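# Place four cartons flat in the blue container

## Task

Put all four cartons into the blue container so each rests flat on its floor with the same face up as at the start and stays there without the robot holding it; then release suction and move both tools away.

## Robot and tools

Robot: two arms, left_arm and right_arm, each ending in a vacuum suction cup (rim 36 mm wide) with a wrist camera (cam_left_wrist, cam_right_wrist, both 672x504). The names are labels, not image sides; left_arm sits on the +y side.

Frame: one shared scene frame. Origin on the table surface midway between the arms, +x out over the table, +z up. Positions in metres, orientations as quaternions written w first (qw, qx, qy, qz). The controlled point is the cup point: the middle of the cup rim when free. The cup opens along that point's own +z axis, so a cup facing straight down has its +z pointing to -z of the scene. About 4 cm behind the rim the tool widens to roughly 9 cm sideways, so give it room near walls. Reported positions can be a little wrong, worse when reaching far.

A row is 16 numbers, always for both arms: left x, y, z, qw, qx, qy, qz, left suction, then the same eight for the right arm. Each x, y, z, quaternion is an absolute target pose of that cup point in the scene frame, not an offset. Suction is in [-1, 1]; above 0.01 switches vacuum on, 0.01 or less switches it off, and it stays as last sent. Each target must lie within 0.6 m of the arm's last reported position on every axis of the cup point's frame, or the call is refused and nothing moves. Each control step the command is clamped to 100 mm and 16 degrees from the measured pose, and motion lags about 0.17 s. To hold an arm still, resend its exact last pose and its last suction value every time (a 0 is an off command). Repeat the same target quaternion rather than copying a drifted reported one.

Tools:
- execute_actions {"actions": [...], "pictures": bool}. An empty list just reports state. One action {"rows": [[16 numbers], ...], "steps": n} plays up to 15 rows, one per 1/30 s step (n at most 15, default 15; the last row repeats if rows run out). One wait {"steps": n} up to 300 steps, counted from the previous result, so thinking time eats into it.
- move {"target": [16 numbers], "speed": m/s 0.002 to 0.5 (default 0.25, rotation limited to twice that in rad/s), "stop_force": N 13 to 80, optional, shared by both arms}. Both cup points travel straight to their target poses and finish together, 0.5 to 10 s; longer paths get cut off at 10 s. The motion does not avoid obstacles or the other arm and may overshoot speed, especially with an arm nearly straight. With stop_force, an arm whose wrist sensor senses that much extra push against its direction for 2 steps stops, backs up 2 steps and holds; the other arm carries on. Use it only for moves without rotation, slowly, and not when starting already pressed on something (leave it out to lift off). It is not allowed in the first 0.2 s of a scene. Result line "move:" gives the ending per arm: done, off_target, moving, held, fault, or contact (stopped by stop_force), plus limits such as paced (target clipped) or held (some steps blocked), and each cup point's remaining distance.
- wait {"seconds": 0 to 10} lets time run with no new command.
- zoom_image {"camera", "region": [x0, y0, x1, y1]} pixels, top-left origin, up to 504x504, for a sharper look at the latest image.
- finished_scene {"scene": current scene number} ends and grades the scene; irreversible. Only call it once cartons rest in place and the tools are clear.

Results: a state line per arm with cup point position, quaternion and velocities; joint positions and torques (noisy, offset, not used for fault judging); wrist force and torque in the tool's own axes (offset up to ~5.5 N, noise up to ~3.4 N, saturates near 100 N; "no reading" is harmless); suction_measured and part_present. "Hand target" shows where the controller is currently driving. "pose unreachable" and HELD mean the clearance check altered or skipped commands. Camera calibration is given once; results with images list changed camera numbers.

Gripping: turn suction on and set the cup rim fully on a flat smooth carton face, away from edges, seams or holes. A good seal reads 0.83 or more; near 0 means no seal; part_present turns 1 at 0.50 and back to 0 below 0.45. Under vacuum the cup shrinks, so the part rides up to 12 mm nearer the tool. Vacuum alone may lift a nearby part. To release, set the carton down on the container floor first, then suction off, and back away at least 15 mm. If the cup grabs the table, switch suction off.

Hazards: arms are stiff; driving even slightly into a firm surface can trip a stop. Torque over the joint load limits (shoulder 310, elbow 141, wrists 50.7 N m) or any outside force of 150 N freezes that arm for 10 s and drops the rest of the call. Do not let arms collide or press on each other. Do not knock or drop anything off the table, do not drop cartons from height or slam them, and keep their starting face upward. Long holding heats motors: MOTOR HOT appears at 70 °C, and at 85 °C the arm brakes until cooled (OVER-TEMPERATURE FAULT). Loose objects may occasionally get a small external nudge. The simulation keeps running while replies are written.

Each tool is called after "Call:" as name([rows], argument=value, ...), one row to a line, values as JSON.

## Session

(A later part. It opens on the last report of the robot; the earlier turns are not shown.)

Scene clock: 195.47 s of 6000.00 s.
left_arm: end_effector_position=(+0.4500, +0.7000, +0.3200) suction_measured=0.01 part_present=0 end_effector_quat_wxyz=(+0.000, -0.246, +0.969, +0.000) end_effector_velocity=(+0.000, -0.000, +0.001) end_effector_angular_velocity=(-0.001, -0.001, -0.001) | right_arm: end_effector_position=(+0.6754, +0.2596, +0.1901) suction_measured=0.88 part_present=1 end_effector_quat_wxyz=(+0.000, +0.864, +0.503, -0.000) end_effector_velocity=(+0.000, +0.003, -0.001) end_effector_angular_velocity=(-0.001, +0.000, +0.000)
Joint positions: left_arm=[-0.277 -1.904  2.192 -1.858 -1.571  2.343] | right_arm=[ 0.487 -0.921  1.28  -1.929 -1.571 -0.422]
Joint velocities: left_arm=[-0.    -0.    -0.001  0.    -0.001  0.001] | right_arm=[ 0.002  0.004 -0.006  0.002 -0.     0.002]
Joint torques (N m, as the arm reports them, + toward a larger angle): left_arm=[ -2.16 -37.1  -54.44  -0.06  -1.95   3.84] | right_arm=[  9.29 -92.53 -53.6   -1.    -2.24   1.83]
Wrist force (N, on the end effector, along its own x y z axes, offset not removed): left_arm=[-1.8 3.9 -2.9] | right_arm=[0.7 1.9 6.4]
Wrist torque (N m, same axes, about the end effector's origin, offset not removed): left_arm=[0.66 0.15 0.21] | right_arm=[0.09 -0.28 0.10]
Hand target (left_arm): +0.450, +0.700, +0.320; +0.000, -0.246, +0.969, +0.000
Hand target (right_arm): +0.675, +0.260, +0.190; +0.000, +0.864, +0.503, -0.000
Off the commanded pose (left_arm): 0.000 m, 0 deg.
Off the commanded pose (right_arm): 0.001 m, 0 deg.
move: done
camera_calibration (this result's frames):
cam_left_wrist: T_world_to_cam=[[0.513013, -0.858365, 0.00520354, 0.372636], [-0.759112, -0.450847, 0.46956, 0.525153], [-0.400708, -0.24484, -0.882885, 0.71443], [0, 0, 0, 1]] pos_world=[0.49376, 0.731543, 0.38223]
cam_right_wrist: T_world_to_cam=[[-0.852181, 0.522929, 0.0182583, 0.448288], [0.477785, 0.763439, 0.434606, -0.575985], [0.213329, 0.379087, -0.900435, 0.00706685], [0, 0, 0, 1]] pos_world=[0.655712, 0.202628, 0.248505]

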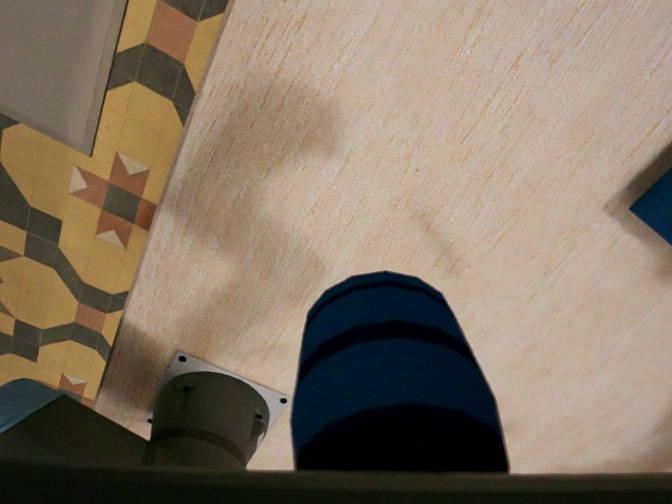

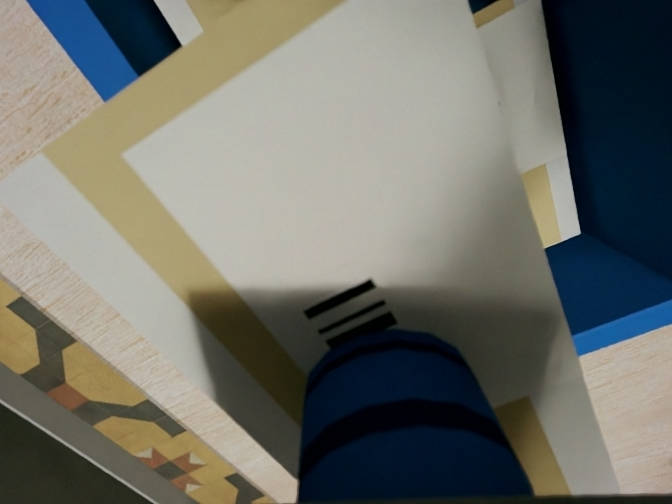

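Call:
move(target=[0.45,0.7,0.32,0,-0.246,0.969,0,0,0.675,0.26,0.125,0,0.864,0.503,0,1], speed=0.08, stop_force=15)

Call:
move(target=[0.45,0.7,0.32,0,-0.246,0.969,0,0,0.675,0.26,0.052,0,0.864,0.503,0,1], speed=0.02, stop_force=13)

Scene clock: 205.87 s of 6000.00 s.
left_arm: end_effector_position=(+0.4500, +0.7000, +0.3200) suction_measured=0.01 part_present=0 end_effector_quat_wxyz=(+0.000, -0.246, +0.969, -0.000) end_effector_velocity=(-0.000, -0.000, -0.000) end_effector_angular_velocity=(-0.001, +0.001, -0.000) | right_arm: end_effector_position=(+0.6751, +0.2600, +0.1252) suction_measured=0.88 part_present=1 end_effector_quat_wxyz=(+0.000, +0.864, +0.503, +0.000) end_effector_velocity=(+0.000, +0.000, -0.002) end_effector_angular_velocity=(+0.000, -0.000, +0.000)
Joint positions: left_arm=[-0.277 -1.904  2.192 -1.858 -1.571  2.343] | right_arm=[ 0.488 -0.878  1.329 -2.022 -1.571 -0.422]
Joint velocities: left_arm=[-0.     0.     0.    -0.    -0.001  0.   ] | right_arm=[-0.     0.002  0.001 -0.004  0.    -0.   ]
Joint torques (N m, as the arm reports them, + toward a larger angle): left_arm=[ 21.48 -37.11 -54.5    0.03  -1.78   3.79] | right_arm=[ 12.14 -90.81 -38.72  -7.74  -1.45   1.88]
Wrist force (N, on the end effector, along its own x y z axes, offset not removed): left_arm=[-1.2 -2.1 -2.1] | right_arm=[0.4 1.3 6.0]
Wrist torque (N m, same axes, about the end effector's origin, offset not removed): left_arm=[-0.15 0.07 0.19] | right_arm=[-0.05 -0.17 -0.02]
Hand target (left_arm): +0.450, +0.700, +0.320; -0.000, -0.246, +0.969, +0.000
Hand target (right_arm): +0.675, +0.260, +0.125; +0.000, +0.864, +0.503, -0.000
Off the commanded pose (left_arm): 0.000 m, 0 deg.
Off the commanded pose (right_arm): 0.000 m, 0 deg.
After step 90, 6.10 s passed at rest.
move: done
camera_calibration (this result's frames):
cam_left_wrist: T_world_to_cam=[[0.513038, -0.85835, 0.00520501, 0.37263], [-0.759099, -0.450868, 0.46956, 0.525169], [-0.4007, -0.244853, -0.882885, 0.71444], [0, 0, 0, 1]] pos_world=[0.493758, 0.731562, 0.382231]
cam_right_wrist: T_world_to_cam=[[-0.852186, 0.522926, 0.0181012, 0.44896], [0.47766, 0.763366, 0.434871, -0.547873], [0.213588, 0.379237, -0.900311, -0.0516611], [0, 0, 0, 1]] pos_world=[0.655329, 0.203047, 0.183617]

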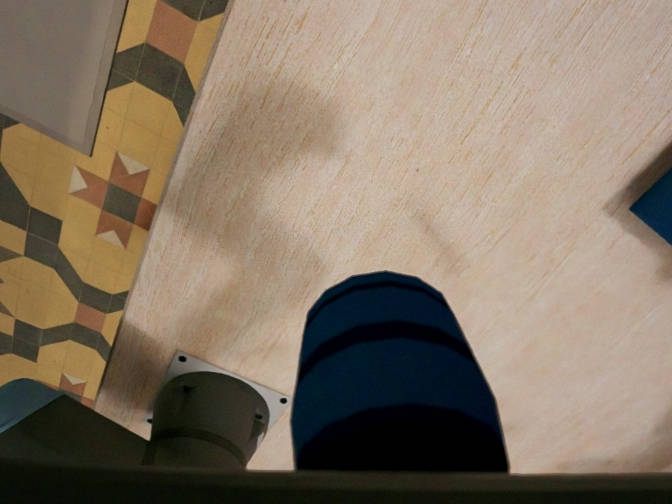

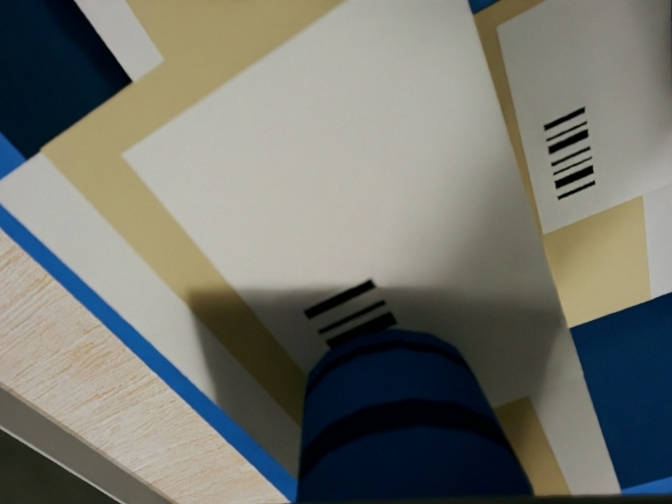

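Scene clock: 207.93 s of 6000.00 s.
left_arm: end_effector_position=(+0.4500, +0.7000, +0.3200) suction_measured=0.01 part_present=0 end_effector_quat_wxyz=(+0.000, -0.246, +0.969, -0.000) end_effector_velocity=(-0.000, -0.000, +0.000) end_effector_angular_velocity=(-0.001, +0.000, -0.001) | right_arm: end_effector_position=(+0.6750, +0.2600, +0.0917) suction_measured=0.88 part_present=1 end_effector_quat_wxyz=(+0.000, +0.864, +0.503, -0.000) end_effector_velocity=(-0.001, -0.000, +0.005) end_effector_angular_velocity=(-0.002, +0.004, -0.000)
Joint positions: left_arm=[-0.277 -1.904  2.192 -1.858 -1.571  2.343] | right_arm=[ 0.488 -0.852  1.349 -2.068 -1.571 -0.422]
Joint velocities: left_arm=[-0.     0.    -0.     0.    -0.001  0.001] | right_arm=[ 0.    -0.004 -0.003  0.011  0.001  0.   ]
Joint torques (N m, as the arm reports them, + toward a larger angle): left_arm=[ 20.69 -36.1  -54.55   0.06  -1.83   3.74] | right_arm=[ -2.79 -91.47 -35.5    2.05  -1.16   1.61]
Wrist force (N, on the end effector, along its own x y z axes, offset not removed): left_arm=[-0.2 -6.1 -0.8] | right_arm=[8.0 -1.6 -13.8]
Wrist torque (N m, same axes, about the end effector's origin, offset not removed): left_arm=[-0.93 -0.13 0.22] | right_arm=[-0.32 -1.32 0.16]
Hand target (left_arm): +0.450, +0.700, +0.320; +0.000, -0.246, +0.969, -0.000
Hand target (right_arm): +0.675, +0.260, +0.093; +0.000, +0.864, +0.503, -0.000
Off the commanded pose (left_arm): 0.000 m, 0 deg.
Off the commanded pose (right_arm): 0.040 m, 0 deg.
move: contact (right_arm)
camera_calibration (this result's frames):
cam_left_wrist: T_world_to_cam=[[0.513038, -0.85835, 0.00520527, 0.37263], [-0.759099, -0.450868, 0.46956, 0.525169], [-0.4007, -0.244853, -0.882885, 0.71444], [0, 0, 0, 1]] pos_world=[0.493758, 0.731562, 0.382231]
cam_right_wrist: T_world_to_cam=[[-0.852193, 0.522914, 0.0181105, 0.449548], [0.477659, 0.763379, 0.43485, -0.533293], [0.213564, 0.379227, -0.900321, -0.0817806], [0, 0, 0, 1]] pos_world=[0.655299, 0.203043, 0.150132]

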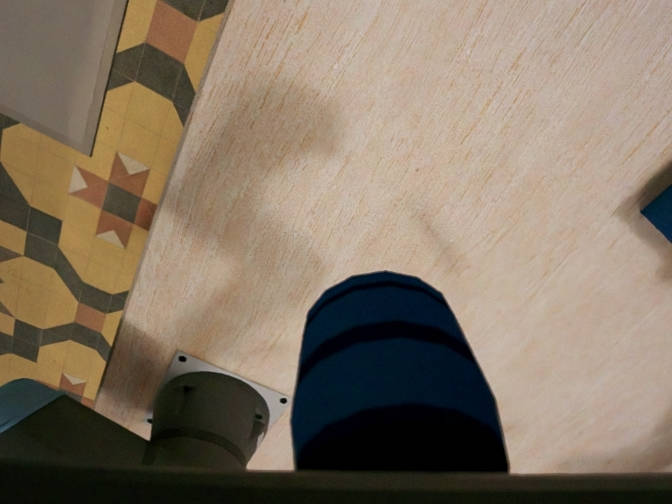

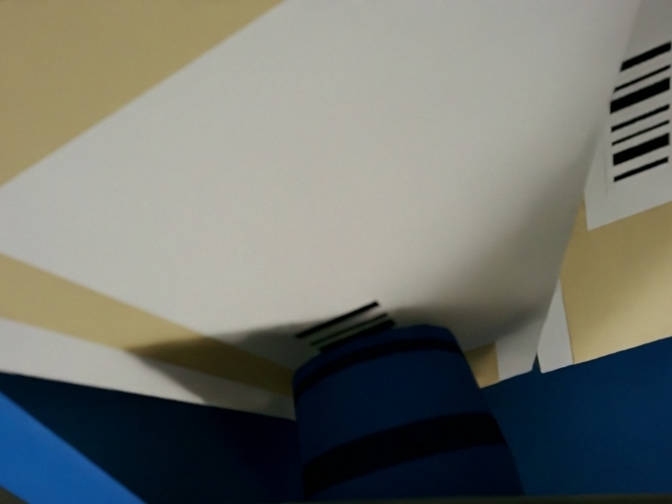

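Call:
move(target=[0.45,0.7,0.32,0,-0.246,0.969,0,0,0.675,0.26,0.15,0,0.864,0.503,0,1], speed=0.05)

Call:
zoom_image(camera="cam_right_wrist", region=[0,0,504,300])

Scene clock: 228.10 s of 6000.00 s.
left_arm: end_effector_position=(+0.4500, +0.7000, +0.3200) suction_measured=0.01 part_present=0 end_effector_quat_wxyz=(+0.000, -0.246, +0.969, -0.000) end_effector_velocity=(+0.000, -0.000, +0.000) end_effector_angular_velocity=(-0.000, -0.000, -0.001) | right_arm: end_effector_position=(+0.6749, +0.2600, +0.1497) suction_measured=0.88 part_present=1 end_effector_quat_wxyz=(+0.000, +0.864, +0.503, +0.000) end_effector_velocity=(+0.001, -0.000, +0.003) end_effector_angular_velocity=(+0.000, -0.002, -0.001)
Joint positions: left_arm=[-0.277 -1.904  2.192 -1.858 -1.571  2.343] | right_arm=[ 0.488 -0.895  1.312 -1.988 -1.571 -0.422]
Joint velocities: left_arm=[-0.    -0.    -0.    -0.    -0.     0.001] | right_arm=[-0.001 -0.002 -0.002  0.003 -0.001 -0.   ]
Joint torques (N m, as the arm reports them, + toward a larger angle): left_arm=[ 20.48 -35.2  -54.38   0.04  -1.91   3.62] | right_arm=[  -5.18 -115.31  -53.22   -0.62    0.58    1.58]
Wrist force (N, on the end effector, along its own x y z axes, offset not removed): left_arm=[1.4 -2.9 -2.3] | right_arm=[-0.2 2.8 7.9]
Wrist torque (N m, same axes, about the end effector's origin, offset not removed): left_arm=[-0.53 -0.51 0.03] | right_arm=[0.20 -0.15 0.12]
Hand target (left_arm): +0.450, +0.700, +0.320; -0.000, -0.246, +0.969, -0.000
Hand target (right_arm): +0.675, +0.260, +0.150; -0.000, +0.864, +0.503, +0.000
Off the commanded pose (left_arm): 0.000 m, 0 deg.
Off the commanded pose (right_arm): 0.000 m, 0 deg.
After step 90, 15.60 s passed at rest.
move: done
camera_calibration (this result's frames):
cam_left_wrist: T_world_to_cam=[[0.513038, -0.85835, 0.0052052, 0.37263], [-0.759099, -0.450868, 0.46956, 0.525169], [-0.4007, -0.244853, -0.882885, 0.71444], [0, 0, 0, 1]] pos_world=[0.493758, 0.731562, 0.382231]
cam_right_wrist: T_world_to_cam=[[-0.852189, 0.522921, 0.0180986, 0.448462], [0.477654, 0.763368, 0.434876, -0.558427], [0.21359, 0.379241, -0.900309, -0.0295589], [0, 0, 0, 1]] pos_world=[0.655223, 0.202985, 0.208118]

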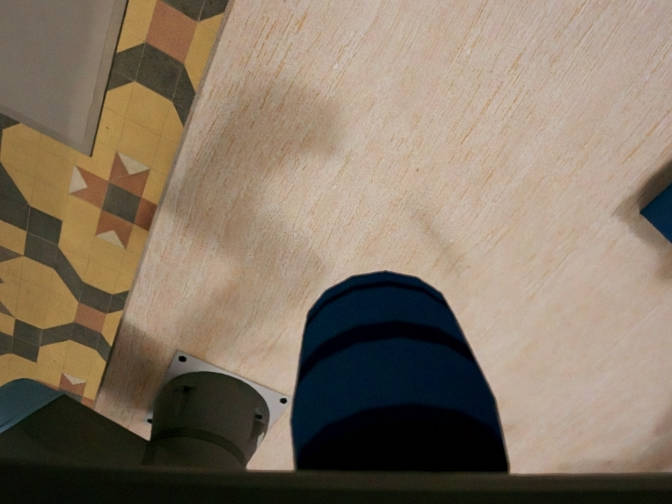

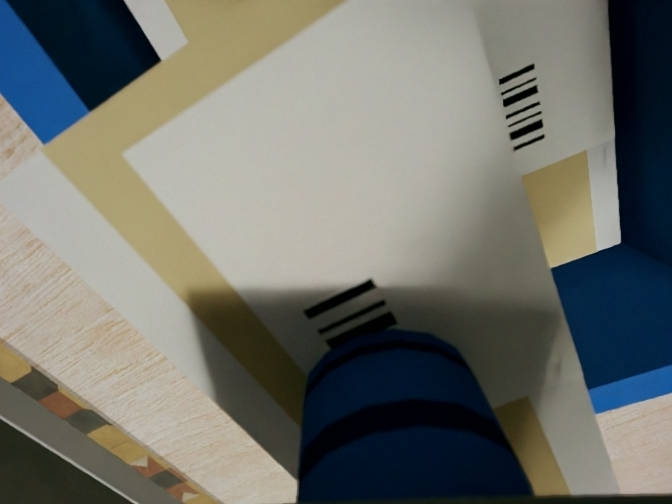

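Region (0, 0, 504, 300) of cam_right_wrist's 672x504 image, scaled by 1.000; it fills the top 300 rows of this view, and the rest is white.

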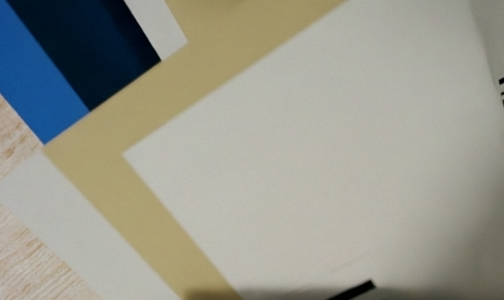

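Call:
move(target=[0.5,0.6,0.36,0,-0.246,0.969,0,0,0.70,-0.05,0.22,0,0.864,0.503,0,1], speed=0.25)

Call:
move(target=[0.64,0.25,0.33,0,-0.246,0.969,0,0,0.70,-0.12,0.22,0,0.864,0.503,0,1], speed=0.35)

Scene clock: 259.60 s of 6000.00 s.
left_arm: end_effector_position=(+0.4999, +0.6001, +0.3600) suction_measured=0.01 part_present=0 end_effector_quat_wxyz=(+0.000, -0.246, +0.969, -0.000) end_effector_velocity=(+0.000, -0.001, +0.001) end_effector_angular_velocity=(-0.001, -0.000, +0.001) | right_arm: end_effector_position=(+0.7006, -0.0497, +0.2199) suction_measured=0.88 part_present=1 end_effector_quat_wxyz=(-0.000, +0.864, +0.503, +0.000) end_effector_velocity=(+0.000, -0.002, +0.000) end_effector_angular_velocity=(+0.000, -0.000, +0.000)
Joint positions: left_arm=[-0.427 -1.818  2.061 -1.813 -1.571  2.193] | right_arm=[ 0.181 -1.205  1.669 -2.035 -1.571 -0.729]
Joint velocities: left_arm=[-0.001  0.001 -0.002  0.    -0.001 -0.002] | right_arm=[-0.003 -0.002  0.002 -0.     0.    -0.003]
Joint torques (N m, as the arm reports them, + toward a larger angle): left_arm=[-15.73  -4.7  -54.36   0.15   1.48  -3.48] | right_arm=[ -9.4  -90.74 -38.93  -0.78   1.85  -1.84]
Wrist force (N, on the end effector, along its own x y z axes, offset not removed): left_arm=[-3.7 3.1 -3.0] | right_arm=[1.9 3.8 7.0]
Wrist torque (N m, same axes, about the end effector's origin, offset not removed): left_arm=[0.56 0.42 0.19] | right_arm=[0.34 -0.47 0.05]
Hand target (left_arm): +0.500, +0.600, +0.360; +0.000, -0.246, +0.969, -0.000
Hand target (right_arm): +0.701, -0.050, +0.220; -0.000, +0.864, +0.503, +0.000
Off the commanded pose (left_arm): 0.000 m, 0 deg.
Off the commanded pose (right_arm): 0.001 m, 0 deg.
After step 90, 26.57 s passed at rest.
move: done
camera_calibration (this result's frames):
cam_left_wrist: T_world_to_cam=[[0.513034, -0.858352, 0.00535224, 0.260995], [-0.759129, -0.450801, 0.469577, 0.499141], [-0.400649, -0.244972, -0.882875, 0.745325], [0, 0, 0, 1]] pos_world=[0.543627, 0.631622, 0.422247]
cam_right_wrist: T_world_to_cam=[[-0.852189, 0.522927, 0.0179247, 0.63103], [0.477504, 0.763246, 0.435253, -0.364827], [0.213925, 0.379477, -0.90013, 0.145255], [0, 0, 0, 1]] pos_world=[0.68089, -0.106651, 0.27823]

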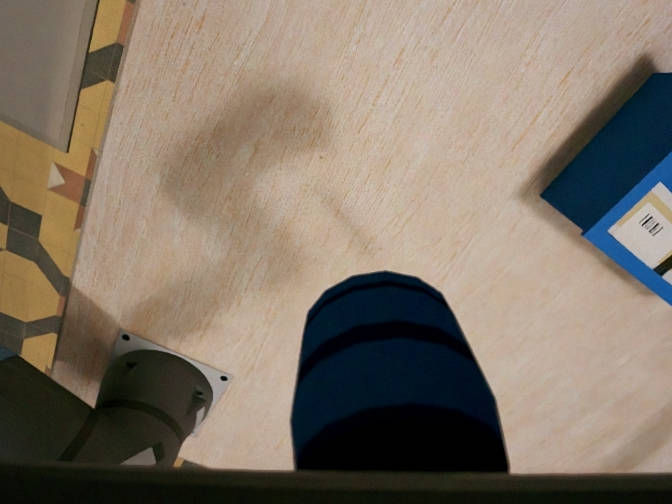

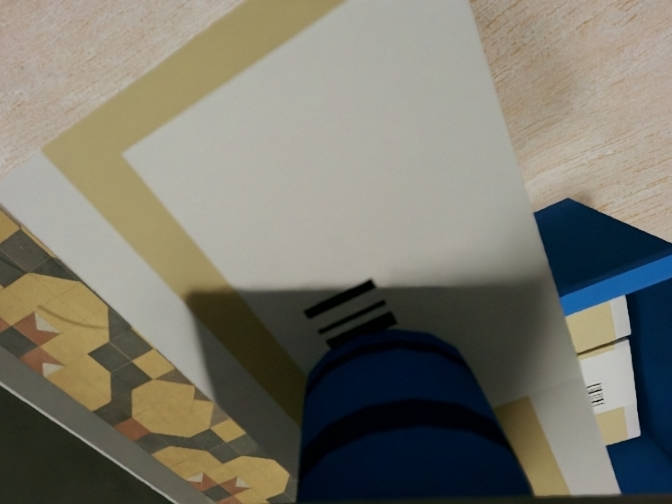

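Scene clock: 261.40 s of 6000.00 s.
left_arm: end_effector_position=(+0.6397, +0.2501, +0.3302) suction_measured=0.01 part_present=0 end_effector_quat_wxyz=(+0.000, -0.246, +0.969, -0.000) end_effector_velocity=(+0.002, -0.002, +0.000) end_effector_angular_velocity=(+0.001, -0.001, +0.001) | right_arm: end_effector_position=(+0.7002, -0.1200, +0.2200) suction_measured=0.88 part_present=1 end_effector_quat_wxyz=(+0.000, +0.864, +0.503, +0.000) end_effector_velocity=(+0.000, -0.001, -0.000) end_effector_angular_velocity=(-0.000, +0.000, -0.001)
Joint positions: left_arm=[-0.743 -1.368  1.675 -1.879 -1.571  1.876] | right_arm=[ 0.1   -1.255  1.739 -2.054 -1.571 -0.809]
Joint velocities: left_arm=[-0.001  0.004 -0.005  0.001  0.002 -0.002] | right_arm=[-0.001  0.     0.    -0.    -0.    -0.   ]
Joint torques (N m, as the arm reports them, + toward a larger angle): left_arm=[-18.17 -49.69 -54.29   0.05   1.39  -3.32] | right_arm=[ -9.31 -86.43 -38.03  -7.7    1.23  -2.07]
Wrist force (N, on the end effector, along its own x y z axes, offset not removed): left_arm=[-2.2 2.6 4.1] | right_arm=[1.9 4.2 7.7]
Wrist torque (N m, same axes, about the end effector's origin, offset not removed): left_arm=[0.46 -0.01 0.15] | right_arm=[0.42 -0.54 0.06]
Hand target (left_arm): +0.640, +0.250, +0.330; +0.000, -0.246, +0.969, -0.000
Hand target (right_arm): +0.700, -0.120, +0.220; +0.000, +0.864, +0.503, +0.000
Off the commanded pose (left_arm): 0.000 m, 0 deg.
Off the commanded pose (right_arm): 0.000 m, 0 deg.
move: done
camera_calibration (this result's frames):
cam_left_wrist: T_world_to_cam=[[0.513034, -0.85835, 0.00554457, -0.111007], [-0.759165, -0.450718, 0.469598, 0.4615], [-0.40058, -0.245129, -0.882863, 0.689302], [0, 0, 0, 1]] pos_world=[0.683426, 0.281691, 0.392456]
cam_right_wrist: T_world_to_cam=[[-0.852188, 0.522926, 0.0179892, 0.66739], [0.477605, 0.763369, 0.434926, -0.310965], [0.213702, 0.379231, -0.900286, 0.172309], [0, 0, 0, 1]] pos_world=[0.680438, -0.176959, 0.278368]

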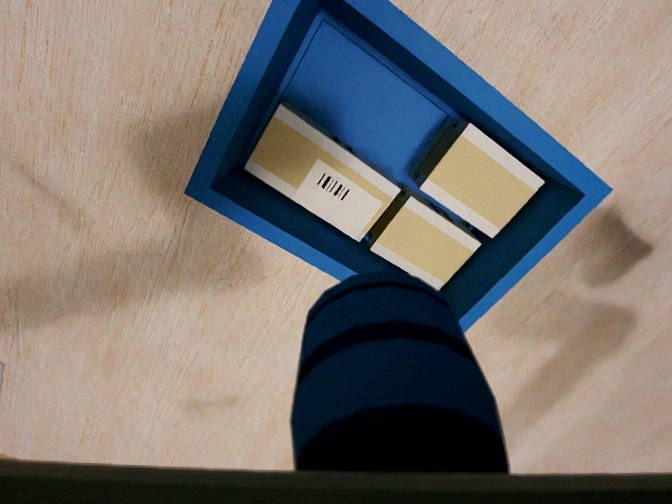

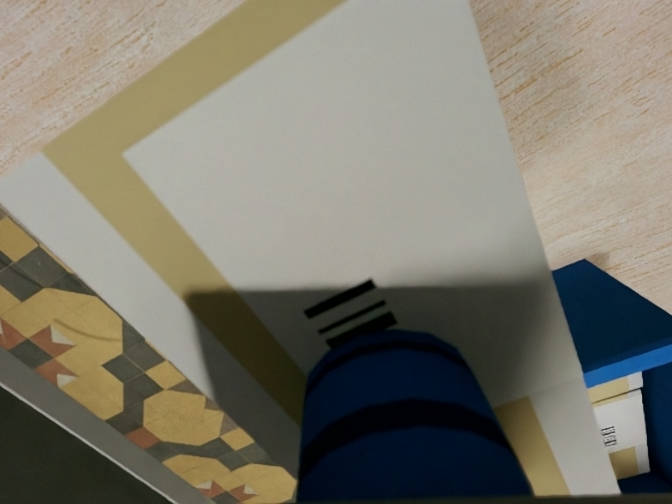

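Call:
move(target=[0.5,0.65,0.36,0,-0.246,0.969,0,0,0.69,-0.02,0.22,0,0.860,0.510,0,1], speed=0.35)

Call:
move(target=[0.5,0.65,0.36,0,-0.246,0.969,0,0,0.681,0.245,0.18,0,0.860,0.510,0,1], speed=0.2)

Call:
move(target=[0.5,0.65,0.36,0,-0.246,0.969,0,0,0.681,0.245,0.115,0,0.860,0.510,0,1], speed=0.04, stop_force=13)

Scene clock: 307.90 s of 6000.00 s.
left_arm: end_effector_position=(+0.5003, +0.6499, +0.3597) suction_measured=0.01 part_present=0 end_effector_quat_wxyz=(-0.000, -0.246, +0.969, +0.000) end_effector_velocity=(-0.001, +0.003, +0.000) end_effector_angular_velocity=(-0.000, +0.000, -0.001) | right_arm: end_effector_position=(+0.6898, -0.0201, +0.2200) suction_measured=0.88 part_present=1 end_effector_quat_wxyz=(-0.000, +0.860, +0.510, -0.000) end_effector_velocity=(+0.000, +0.000, +0.001) end_effector_angular_velocity=(+0.000, -0.001, -0.000)
Joint positions: left_arm=[-0.339 -1.825  2.066 -1.811 -1.57   2.28 ] | right_arm=[ 0.218 -1.196  1.655 -2.03  -1.571 -0.708]
Joint velocities: left_arm=[ 0.004 -0.002  0.001  0.001 -0.     0.005] | right_arm=[ 0.    -0.    -0.001 -0.    -0.     0.   ]
Joint torques (N m, as the arm reports them, + toward a larger angle): left_arm=[ 16.25 -42.13 -30.86   0.27  -1.79   3.54] | right_arm=[ 11.4  -67.72 -51.94  -0.94  -1.78   1.67]
Wrist force (N, on the end effector, along its own x y z axes, offset not removed): left_arm=[2.1 -0.4 2.3] | right_arm=[2.8 0.6 6.5]
Wrist torque (N m, same axes, about the end effector's origin, offset not removed): left_arm=[0.07 -0.43 0.06] | right_arm=[-0.10 -0.58 0.08]
Hand target (left_arm): +0.500, +0.650, +0.360; -0.000, -0.246, +0.969, +0.000
Hand target (right_arm): +0.690, -0.020, +0.220; -0.000, +0.860, +0.510, -0.000
Off the commanded pose (left_arm): 0.000 m, 0 deg.
Off the commanded pose (right_arm): 0.000 m, 0 deg.
After step 90, 41.57 s passed at rest.
move: done
camera_calibration (this result's frames):
cam_left_wrist: T_world_to_cam=[[0.513075, -0.85833, 0.00481436, 0.303704], [-0.759024, -0.45108, 0.469477, 0.522189], [-0.400795, -0.244531, -0.882932, 0.757254], [0, 0, 0, 1]] pos_world=[0.544034, 0.6814, 0.421986]
cam_right_wrist: T_world_to_cam=[[-0.860498, 0.509126, 0.0182443, 0.611682], [0.465379, 0.770979, 0.434757, -0.373656], [0.20728, 0.382598, -0.900363, 0.141186], [0, 0, 0, 1]] pos_world=[0.670978, -0.0773602, 0.278409]

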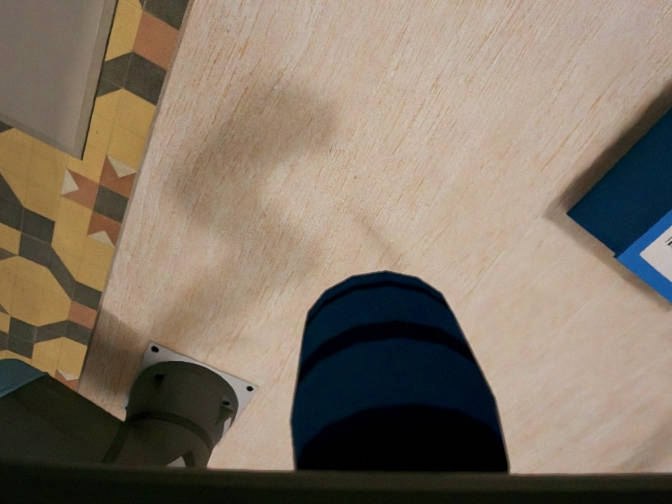

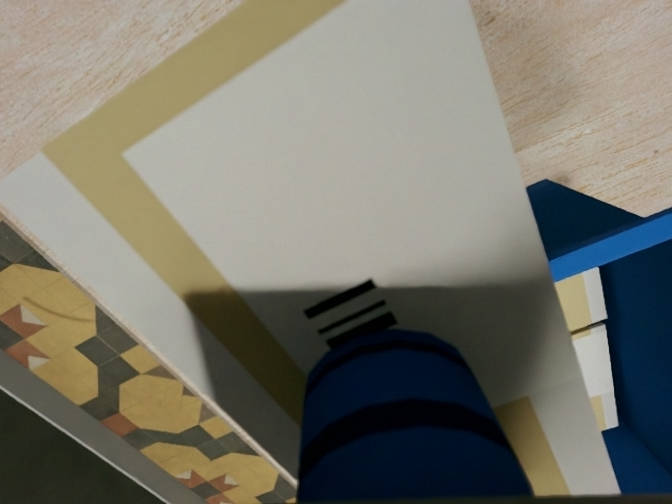

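Scene clock: 309.87 s of 6000.00 s.
left_arm: end_effector_position=(+0.5000, +0.6500, +0.3600) suction_measured=0.01 part_present=0 end_effector_quat_wxyz=(+0.000, -0.246, +0.969, +0.000) end_effector_velocity=(-0.000, +0.000, -0.001) end_effector_angular_velocity=(+0.001, +0.000, +0.001) | right_arm: end_effector_position=(+0.6804, +0.2447, +0.1801) suction_measured=0.88 part_present=1 end_effector_quat_wxyz=(+0.000, +0.860, +0.510, -0.000) end_effector_velocity=(-0.000, +0.002, -0.001) end_effector_angular_velocity=(-0.001, +0.001, +0.000)
Joint positions: left_arm=[-0.339 -1.826  2.066 -1.811 -1.571  2.28 ] | right_arm=[ 0.472 -0.926  1.308 -1.952 -1.571 -0.453]
Joint velocities: left_arm=[ 0.    -0.     0.001 -0.     0.001 -0.001] | right_arm=[ 0.002  0.004 -0.005  0.002  0.     0.002]
Joint torques (N m, as the arm reports them, + toward a larger angle): left_arm=[ 19.97 -44.77 -31.51  -0.06  -2.03   3.6 ] | right_arm=[  8.85 -93.79 -53.72  -0.5   -2.08   1.87]
Wrist force (N, on the end effector, along its own x y z axes, offset not removed): left_arm=[-1.9 0.3 -3.6] | right_arm=[1.3 1.7 6.1]
Wrist torque (N m, same axes, about the end effector's origin, offset not removed): left_arm=[0.30 0.21 0.10] | right_arm=[0.07 -0.35 0.10]
Hand target (left_arm): +0.500, +0.650, +0.360; +0.000, -0.246, +0.969, +0.000
Hand target (right_arm): +0.680, +0.245, +0.180; +0.000, +0.860, +0.510, -0.000
Off the commanded pose (left_arm): 0.000 m, 0 deg.
Off the commanded pose (right_arm): 0.001 m, 0 deg.
move: done
camera_calibration (this result's frames):
cam_left_wrist: T_world_to_cam=[[0.513026, -0.858358, 0.00520384, 0.303857], [-0.759105, -0.450857, 0.46956, 0.521791], [-0.400704, -0.244846, -0.882885, 0.757543], [0, 0, 0, 1]] pos_world=[0.543758, 0.681553, 0.42223]
cam_right_wrist: T_world_to_cam=[[-0.860502, 0.50912, 0.0182679, 0.469542], [0.465419, 0.771046, 0.434596, -0.556086], [0.207176, 0.382473, -0.90044, 0.00600453], [0, 0, 0, 1]] pos_world=[0.66161, 0.187418, 0.238502]

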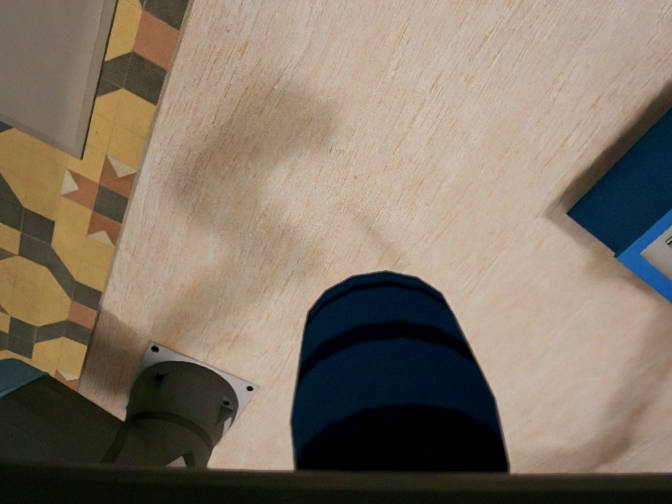

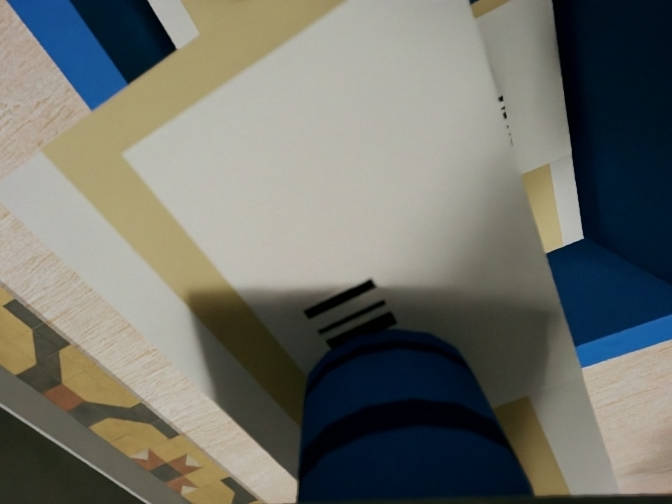

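Scene clock: 311.90 s of 6000.00 s.
left_arm: end_effector_position=(+0.5000, +0.6500, +0.3600) suction_measured=0.01 part_present=0 end_effector_quat_wxyz=(-0.000, -0.246, +0.969, +0.000) end_effector_velocity=(+0.000, +0.000, +0.000) end_effector_angular_velocity=(+0.001, -0.000, -0.000) | right_arm: end_effector_position=(+0.6810, +0.2450, +0.1152) suction_measured=0.89 part_present=1 end_effector_quat_wxyz=(+0.000, +0.860, +0.510, +0.000) end_effector_velocity=(+0.000, -0.000, -0.002) end_effector_angular_velocity=(-0.001, +0.000, -0.000)
Joint positions: left_arm=[-0.339 -1.826  2.066 -1.811 -1.571  2.28 ] | right_arm=[ 0.472 -0.88   1.353 -2.043 -1.571 -0.453]
Joint velocities: left_arm=[ 0.     0.    -0.     0.     0.001  0.   ] | right_arm=[-0.     0.002  0.001 -0.002 -0.    -0.   ]
Joint torques (N m, as the arm reports them, + toward a larger angle): left_arm=[ 21.07 -44.83 -31.64   0.06  -1.86   3.81] | right_arm=[-10.51 -87.13 -30.96  -6.15  -2.16  -2.14]
Wrist force (N, on the end effector, along its own x y z axes, offset not removed): left_arm=[-0.8 -1.6 -0.8] | right_arm=[6.3 3.1 -3.0]
Wrist torque (N m, same axes, about the end effector's origin, offset not removed): left_arm=[-0.12 -0.21 0.14] | right_arm=[0.37 -1.00 0.09]
Hand target (left_arm): +0.500, +0.650, +0.360; -0.000, -0.246, +0.969, +0.000
Hand target (right_arm): +0.681, +0.245, +0.115; -0.000, +0.860, +0.510, -0.000
Off the commanded pose (left_arm): 0.000 m, 0 deg.
Off the commanded pose (right_arm): 0.000 m, 0 deg.
move: done
camera_calibration (this result's frames):
cam_left_wrist: T_world_to_cam=[[0.513038, -0.85835, 0.00520361, 0.303854], [-0.759098, -0.450868, 0.469561, 0.521798], [-0.400702, -0.244853, -0.882885, 0.757547], [0, 0, 0, 1]] pos_world=[0.543758, 0.681562, 0.42223]
cam_right_wrist: T_world_to_cam=[[-0.860511, 0.50911, 0.0181016, 0.471144], [0.465278, 0.770961, 0.434898, -0.528383], [0.207456, 0.382657, -0.900298, -0.052917], [0, 0, 0, 1]] pos_world=[0.662247, 0.187747, 0.173623]

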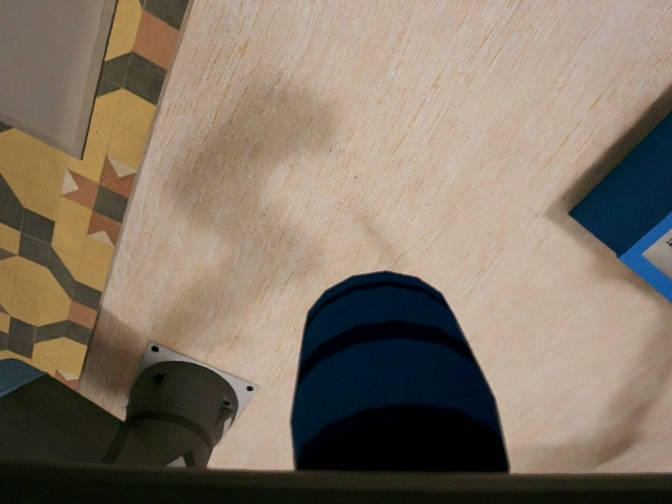

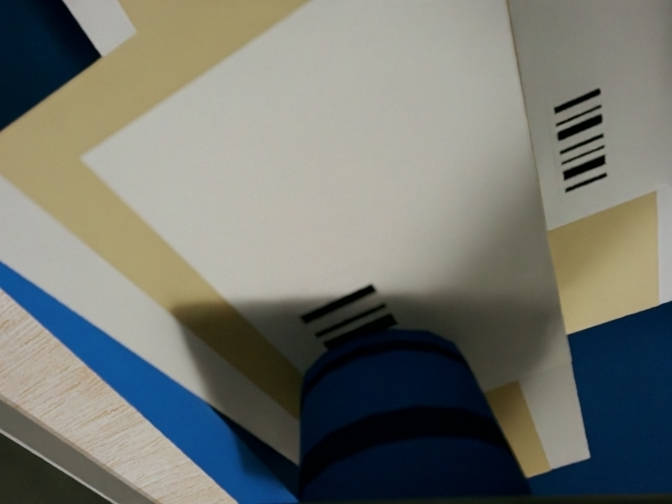

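Call:
move(target=[0.5,0.65,0.36,0,-0.246,0.969,0,0,0.681,0.245,0.128,0,0.860,0.510,0,1], speed=0.05)

Call:
move(target=[0.5,0.65,0.36,0,-0.246,0.969,0,0,0.683,0.256,0.126,0,0.860,0.510,0,1], speed=0.05)

Call:
move(target=[0.5,0.65,0.36,0,-0.246,0.969,0,0,0.683,0.256,0.105,0,0.860,0.510,0,1], speed=0.02, stop_force=13)

Scene clock: 344.87 s of 6000.00 s.
left_arm: end_effector_position=(+0.5000, +0.6500, +0.3600) suction_measured=0.01 part_present=0 end_effector_quat_wxyz=(-0.000, -0.246, +0.969, +0.000) end_effector_velocity=(-0.000, +0.000, -0.000) end_effector_angular_velocity=(-0.000, +0.001, -0.000) | right_arm: end_effector_position=(+0.6810, +0.2450, +0.1277) suction_measured=0.88 part_present=1 end_effector_quat_wxyz=(+0.000, +0.860, +0.510, -0.000) end_effector_velocity=(-0.000, +0.001, +0.003) end_effector_angular_velocity=(+0.001, -0.000, +0.001)
Joint positions: left_arm=[-0.339 -1.826  2.066 -1.811 -1.571  2.28 ] | right_arm=[ 0.472 -0.89   1.345 -2.026 -1.571 -0.453]
Joint velocities: left_arm=[ 0.     0.     0.001 -0.    -0.     0.   ] | right_arm=[ 0.001 -0.002 -0.002  0.003  0.    -0.   ]
Joint torques (N m, as the arm reports them, + toward a larger angle): left_arm=[ 20.98 -43.83 -32.69  -0.11  -1.7    3.76] | right_arm=[  -1.03 -115.92  -52.04   -0.5    -1.09   -1.93]
Wrist force (N, on the end effector, along its own x y z axes, offset not removed): left_arm=[-0.6 1.2 0.5] | right_arm=[1.3 1.9 5.9]
Wrist torque (N m, same axes, about the end effector's origin, offset not removed): left_arm=[0.30 0.05 0.12] | right_arm=[0.08 -0.38 0.09]
Hand target (left_arm): +0.500, +0.650, +0.360; +0.000, -0.246, +0.969, +0.000
Hand target (right_arm): +0.681, +0.245, +0.128; -0.000, +0.860, +0.510, +0.000
Off the commanded pose (left_arm): 0.000 m, 0 deg.
Off the commanded pose (right_arm): 0.000 m, 0 deg.
After step 90, 29.17 s passed at rest.
move: done
camera_calibration (this result's frames):
cam_left_wrist: T_world_to_cam=[[0.513038, -0.85835, 0.00520364, 0.303854], [-0.759098, -0.450868, 0.469561, 0.521798], [-0.400702, -0.244853, -0.882885, 0.757547], [0, 0, 0, 1]] pos_world=[0.543758, 0.681562, 0.42223]
cam_right_wrist: T_world_to_cam=[[-0.860496, 0.509136, 0.0181156, 0.470897], [0.465312, 0.770956, 0.43487, -0.533755], [0.207441, 0.382633, -0.900311, -0.0416264], [0, 0, 0, 1]] pos_world=[0.662203, 0.187679, 0.186107]

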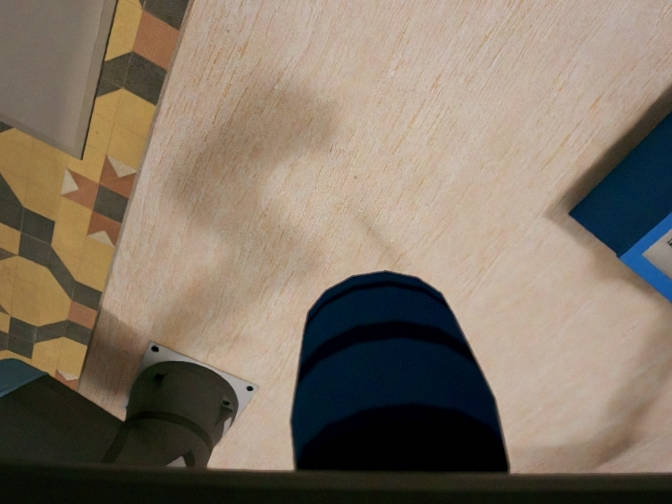

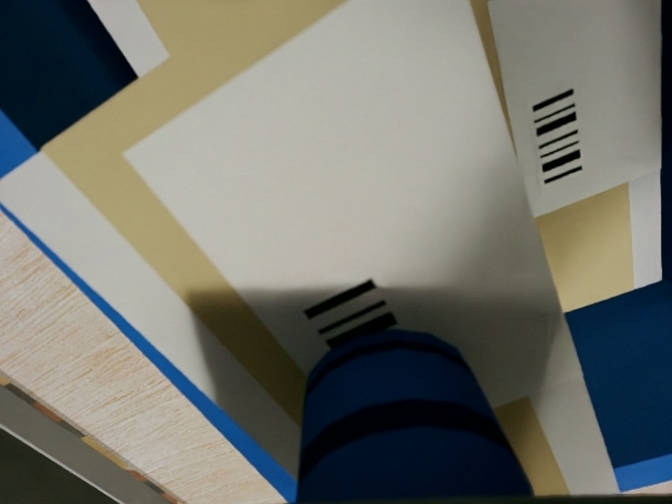

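Scene clock: 345.67 s of 6000.00 s.
left_arm: end_effector_position=(+0.5000, +0.6500, +0.3600) suction_measured=0.01 part_present=0 end_effector_quat_wxyz=(-0.000, -0.246, +0.969, +0.000) end_effector_velocity=(-0.000, +0.000, -0.000) end_effector_angular_velocity=(+0.001, +0.000, -0.001) | right_arm: end_effector_position=(+0.6829, +0.2558, +0.1260) suction_measured=0.88 part_present=1 end_effector_quat_wxyz=(+0.000, +0.860, +0.510, +0.000) end_effector_velocity=(+0.001, +0.002, +0.000) end_effector_angular_velocity=(-0.000, +0.000, -0.000)
Joint positions: left_arm=[-0.339 -1.826  2.066 -1.811 -1.571  2.28 ] | right_arm=[ 0.48  -0.874  1.322 -2.018 -1.571 -0.446]
Joint velocities: left_arm=[ 0.     0.     0.    -0.     0.001  0.001] | right_arm=[ 0.001  0.003 -0.005  0.002 -0.     0.001]
Joint torques (N m, as the arm reports them, + toward a larger angle): left_arm=[ 20.74 -44.43 -33.55  -0.06  -1.86   3.71] | right_arm=[ 13.84 -93.71 -51.43  -1.12  -0.59   1.44]
Wrist force (N, on the end effector, along its own x y z axes, offset not removed): left_arm=[2.4 -1.7 1.0] | right_arm=[1.5 1.5 6.3]
Wrist torque (N m, same axes, about the end effector's origin, offset not removed): left_arm=[-0.22 -0.45 0.15] | right_arm=[0.05 -0.45 0.04]
Hand target (left_arm): +0.500, +0.650, +0.360; +0.000, -0.246, +0.969, +0.000
Hand target (right_arm): +0.683, +0.256, +0.126; +0.000, +0.860, +0.510, -0.000
Off the commanded pose (left_arm): 0.000 m, 0 deg.
Off the commanded pose (right_arm): 0.000 m, 0 deg.
move: done
camera_calibration (this result's frames):
cam_left_wrist: T_world_to_cam=[[0.513038, -0.85835, 0.00520371, 0.303854], [-0.759098, -0.450868, 0.469561, 0.521798], [-0.400702, -0.244853, -0.882885, 0.757547], [0, 0, 0, 1]] pos_world=[0.543758, 0.681562, 0.42223]
cam_right_wrist: T_world_to_cam=[[-0.860508, 0.509116, 0.0181088, 0.467102], [0.465289, 0.770962, 0.434883, -0.542233], [0.207445, 0.382646, -0.900305, -0.0476752], [0, 0, 0, 1]] pos_world=[0.66413, 0.198475, 0.184427]

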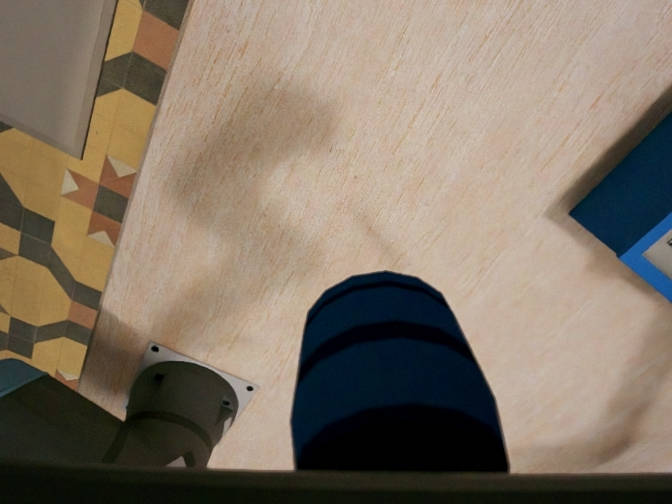

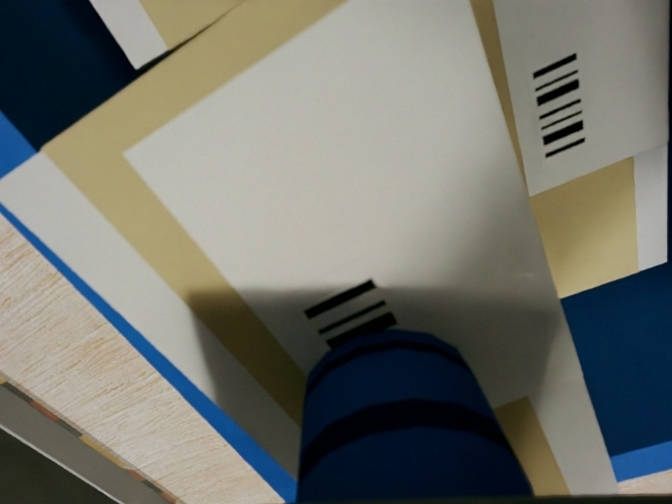

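Scene clock: 347.00 s of 6000.00 s.
left_arm: end_effector_position=(+0.5000, +0.6500, +0.3600) suction_measured=0.01 part_present=0 end_effector_quat_wxyz=(-0.000, -0.246, +0.969, +0.000) end_effector_velocity=(+0.000, -0.000, +0.000) end_effector_angular_velocity=(-0.000, -0.000, +0.001) | right_arm: end_effector_position=(+0.6830, +0.2560, +0.1053) suction_measured=0.88 part_present=1 end_effector_quat_wxyz=(+0.000, +0.860, +0.510, -0.000) end_effector_velocity=(+0.001, -0.000, -0.002) end_effector_angular_velocity=(+0.000, -0.001, -0.001)
Joint positions: left_arm=[-0.339 -1.826  2.066 -1.811 -1.571  2.28 ] | right_arm=[ 0.48  -0.859  1.334 -2.046 -1.571 -0.446]
Joint velocities: left_arm=[-0.    -0.    -0.     0.    -0.    -0.001] | right_arm=[-0.001  0.002  0.001 -0.004 -0.     0.   ]
Joint torques (N m, as the arm reports them, + toward a larger angle): left_arm=[ 20.4  -44.   -32.82   0.03  -1.83   3.79] | right_arm=[ 12.28 -92.91 -39.96  -7.45  -0.53   1.84]
Wrist force (N, on the end effector, along its own x y z axes, offset not removed): left_arm=[-7.6 -5.0 -2.1] | right_arm=[2.0 1.8 7.1]
Wrist torque (N m, same axes, about the end effector's origin, offset not removed): left_arm=[-0.71 1.15 0.17] | right_arm=[0.11 -0.55 0.05]
Hand target (left_arm): +0.500, +0.650, +0.360; +0.000, -0.246, +0.969, +0.000
Hand target (right_arm): +0.683, +0.256, +0.105; +0.000, +0.860, +0.510, -0.000
Off the commanded pose (left_arm): 0.000 m, 0 deg.
Off the commanded pose (right_arm): 0.000 m, 0 deg.
move: done
camera_calibration (this result's frames):
cam_left_wrist: T_world_to_cam=[[0.513038, -0.85835, 0.00520367, 0.303854], [-0.759098, -0.450868, 0.469561, 0.521798], [-0.400702, -0.244853, -0.882885, 0.757547], [0, 0, 0, 1]] pos_world=[0.543758, 0.681562, 0.42223]
cam_right_wrist: T_world_to_cam=[[-0.860507, 0.509117, 0.0181158, 0.467428], [0.465296, 0.770966, 0.434869, -0.53343], [0.207433, 0.382637, -0.900311, -0.0664623], [0, 0, 0, 1]] pos_world=[0.664214, 0.198712, 0.163668]

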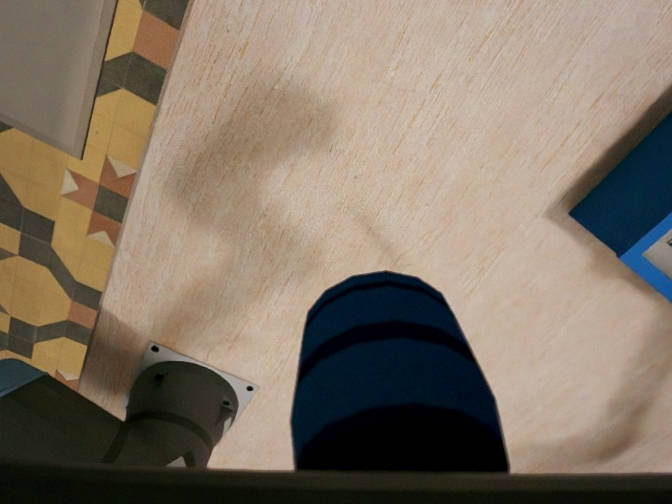

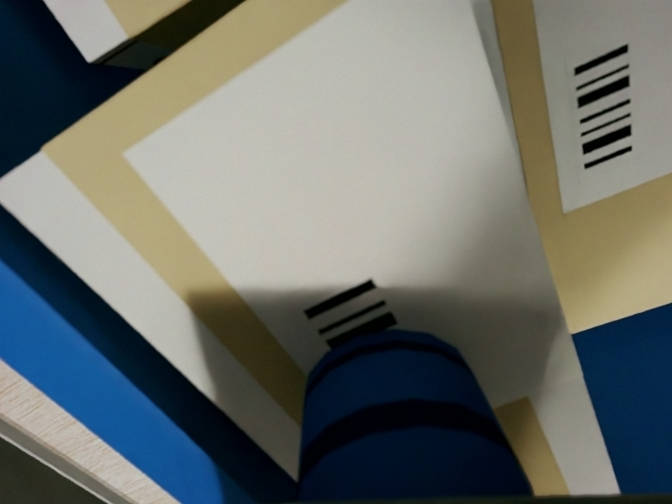

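Clear now. Descend.

Call:
move(target=[0.5,0.65,0.36,0,-0.246,0.969,0,0,0.683,0.256,0.053,0,0.860,0.510,0,1], speed=0.025, stop_force=13)

Scene clock: 352.80 s of 6000.00 s.
left_arm: end_effector_position=(+0.5000, +0.6500, +0.3600) suction_measured=0.01 part_present=0 end_effector_quat_wxyz=(-0.000, -0.246, +0.969, +0.000) end_effector_velocity=(+0.000, -0.001, +0.001) end_effector_angular_velocity=(-0.002, -0.000, +0.000) | right_arm: end_effector_position=(+0.6830, +0.2560, +0.0732) suction_measured=0.88 part_present=1 end_effector_quat_wxyz=(+0.000, +0.860, +0.510, +0.000) end_effector_velocity=(-0.002, -0.001, +0.004) end_effector_angular_velocity=(-0.004, +0.006, +0.000)
Joint positions: left_arm=[-0.339 -1.826  2.066 -1.811 -1.571  2.28 ] | right_arm=[ 0.48  -0.833  1.352 -2.09  -1.571 -0.446]
Joint velocities: left_arm=[-0.     0.    -0.001  0.    -0.001 -0.   ] | right_arm=[ 0.    -0.004 -0.002  0.013 -0.     0.   ]
Joint torques (N m, as the arm reports them, + toward a larger angle): left_arm=[ 20.12 -43.69 -33.96  -0.02  -1.63   3.69] | right_arm=[ 10.59 -81.16 -32.57   3.04   1.88   0.94]
Wrist force (N, on the end effector, along its own x y z axes, offset not removed): left_arm=[0.2 -4.2 2.8] | right_arm=[-5.1 1.3 -28.3]
Wrist torque (N m, same axes, about the end effector's origin, offset not removed): left_arm=[-0.40 -0.24 0.13] | right_arm=[-1.19 0.95 0.29]
Hand target (left_arm): +0.500, +0.650, +0.360; +0.000, -0.246, +0.969, -0.000
Hand target (right_arm): +0.683, +0.256, +0.074; +0.000, +0.860, +0.510, -0.000
Off the commanded pose (left_arm): 0.000 m, 0 deg.
Off the commanded pose (right_arm): 0.020 m, 0 deg.
After step 90, 1.13 s passed at rest.
move: contact (right_arm)
camera_calibration (this result's frames):
cam_left_wrist: T_world_to_cam=[[0.513038, -0.85835, 0.0052037, 0.303854], [-0.759098, -0.450868, 0.469561, 0.521798], [-0.400702, -0.244853, -0.882885, 0.757547], [0, 0, 0, 1]] pos_world=[0.543758, 0.681562, 0.42223]
cam_right_wrist: T_world_to_cam=[[-0.860505, 0.509123, 0.0180003, 0.468037], [0.465241, 0.770958, 0.434942, -0.519429], [0.207561, 0.382644, -0.900279, -0.0954799], [0, 0, 0, 1]] pos_world=[0.664226, 0.198704, 0.131538]

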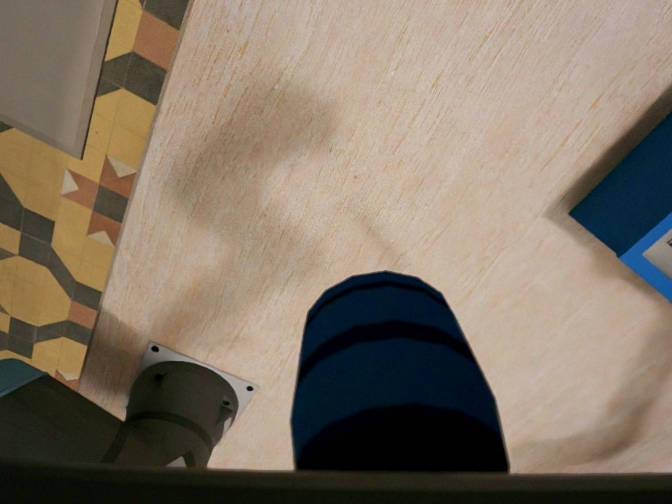

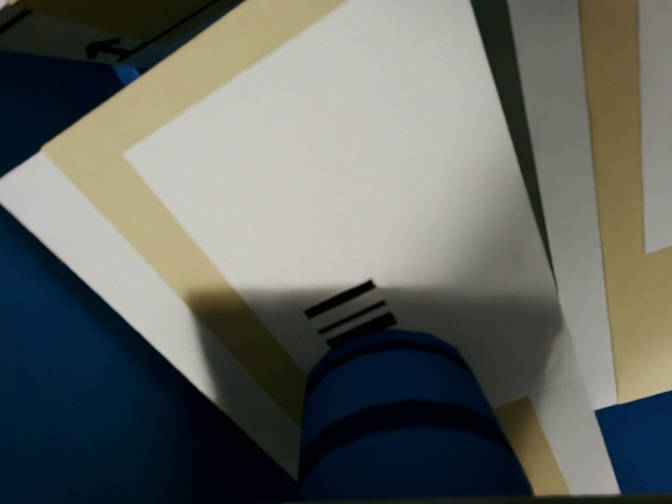

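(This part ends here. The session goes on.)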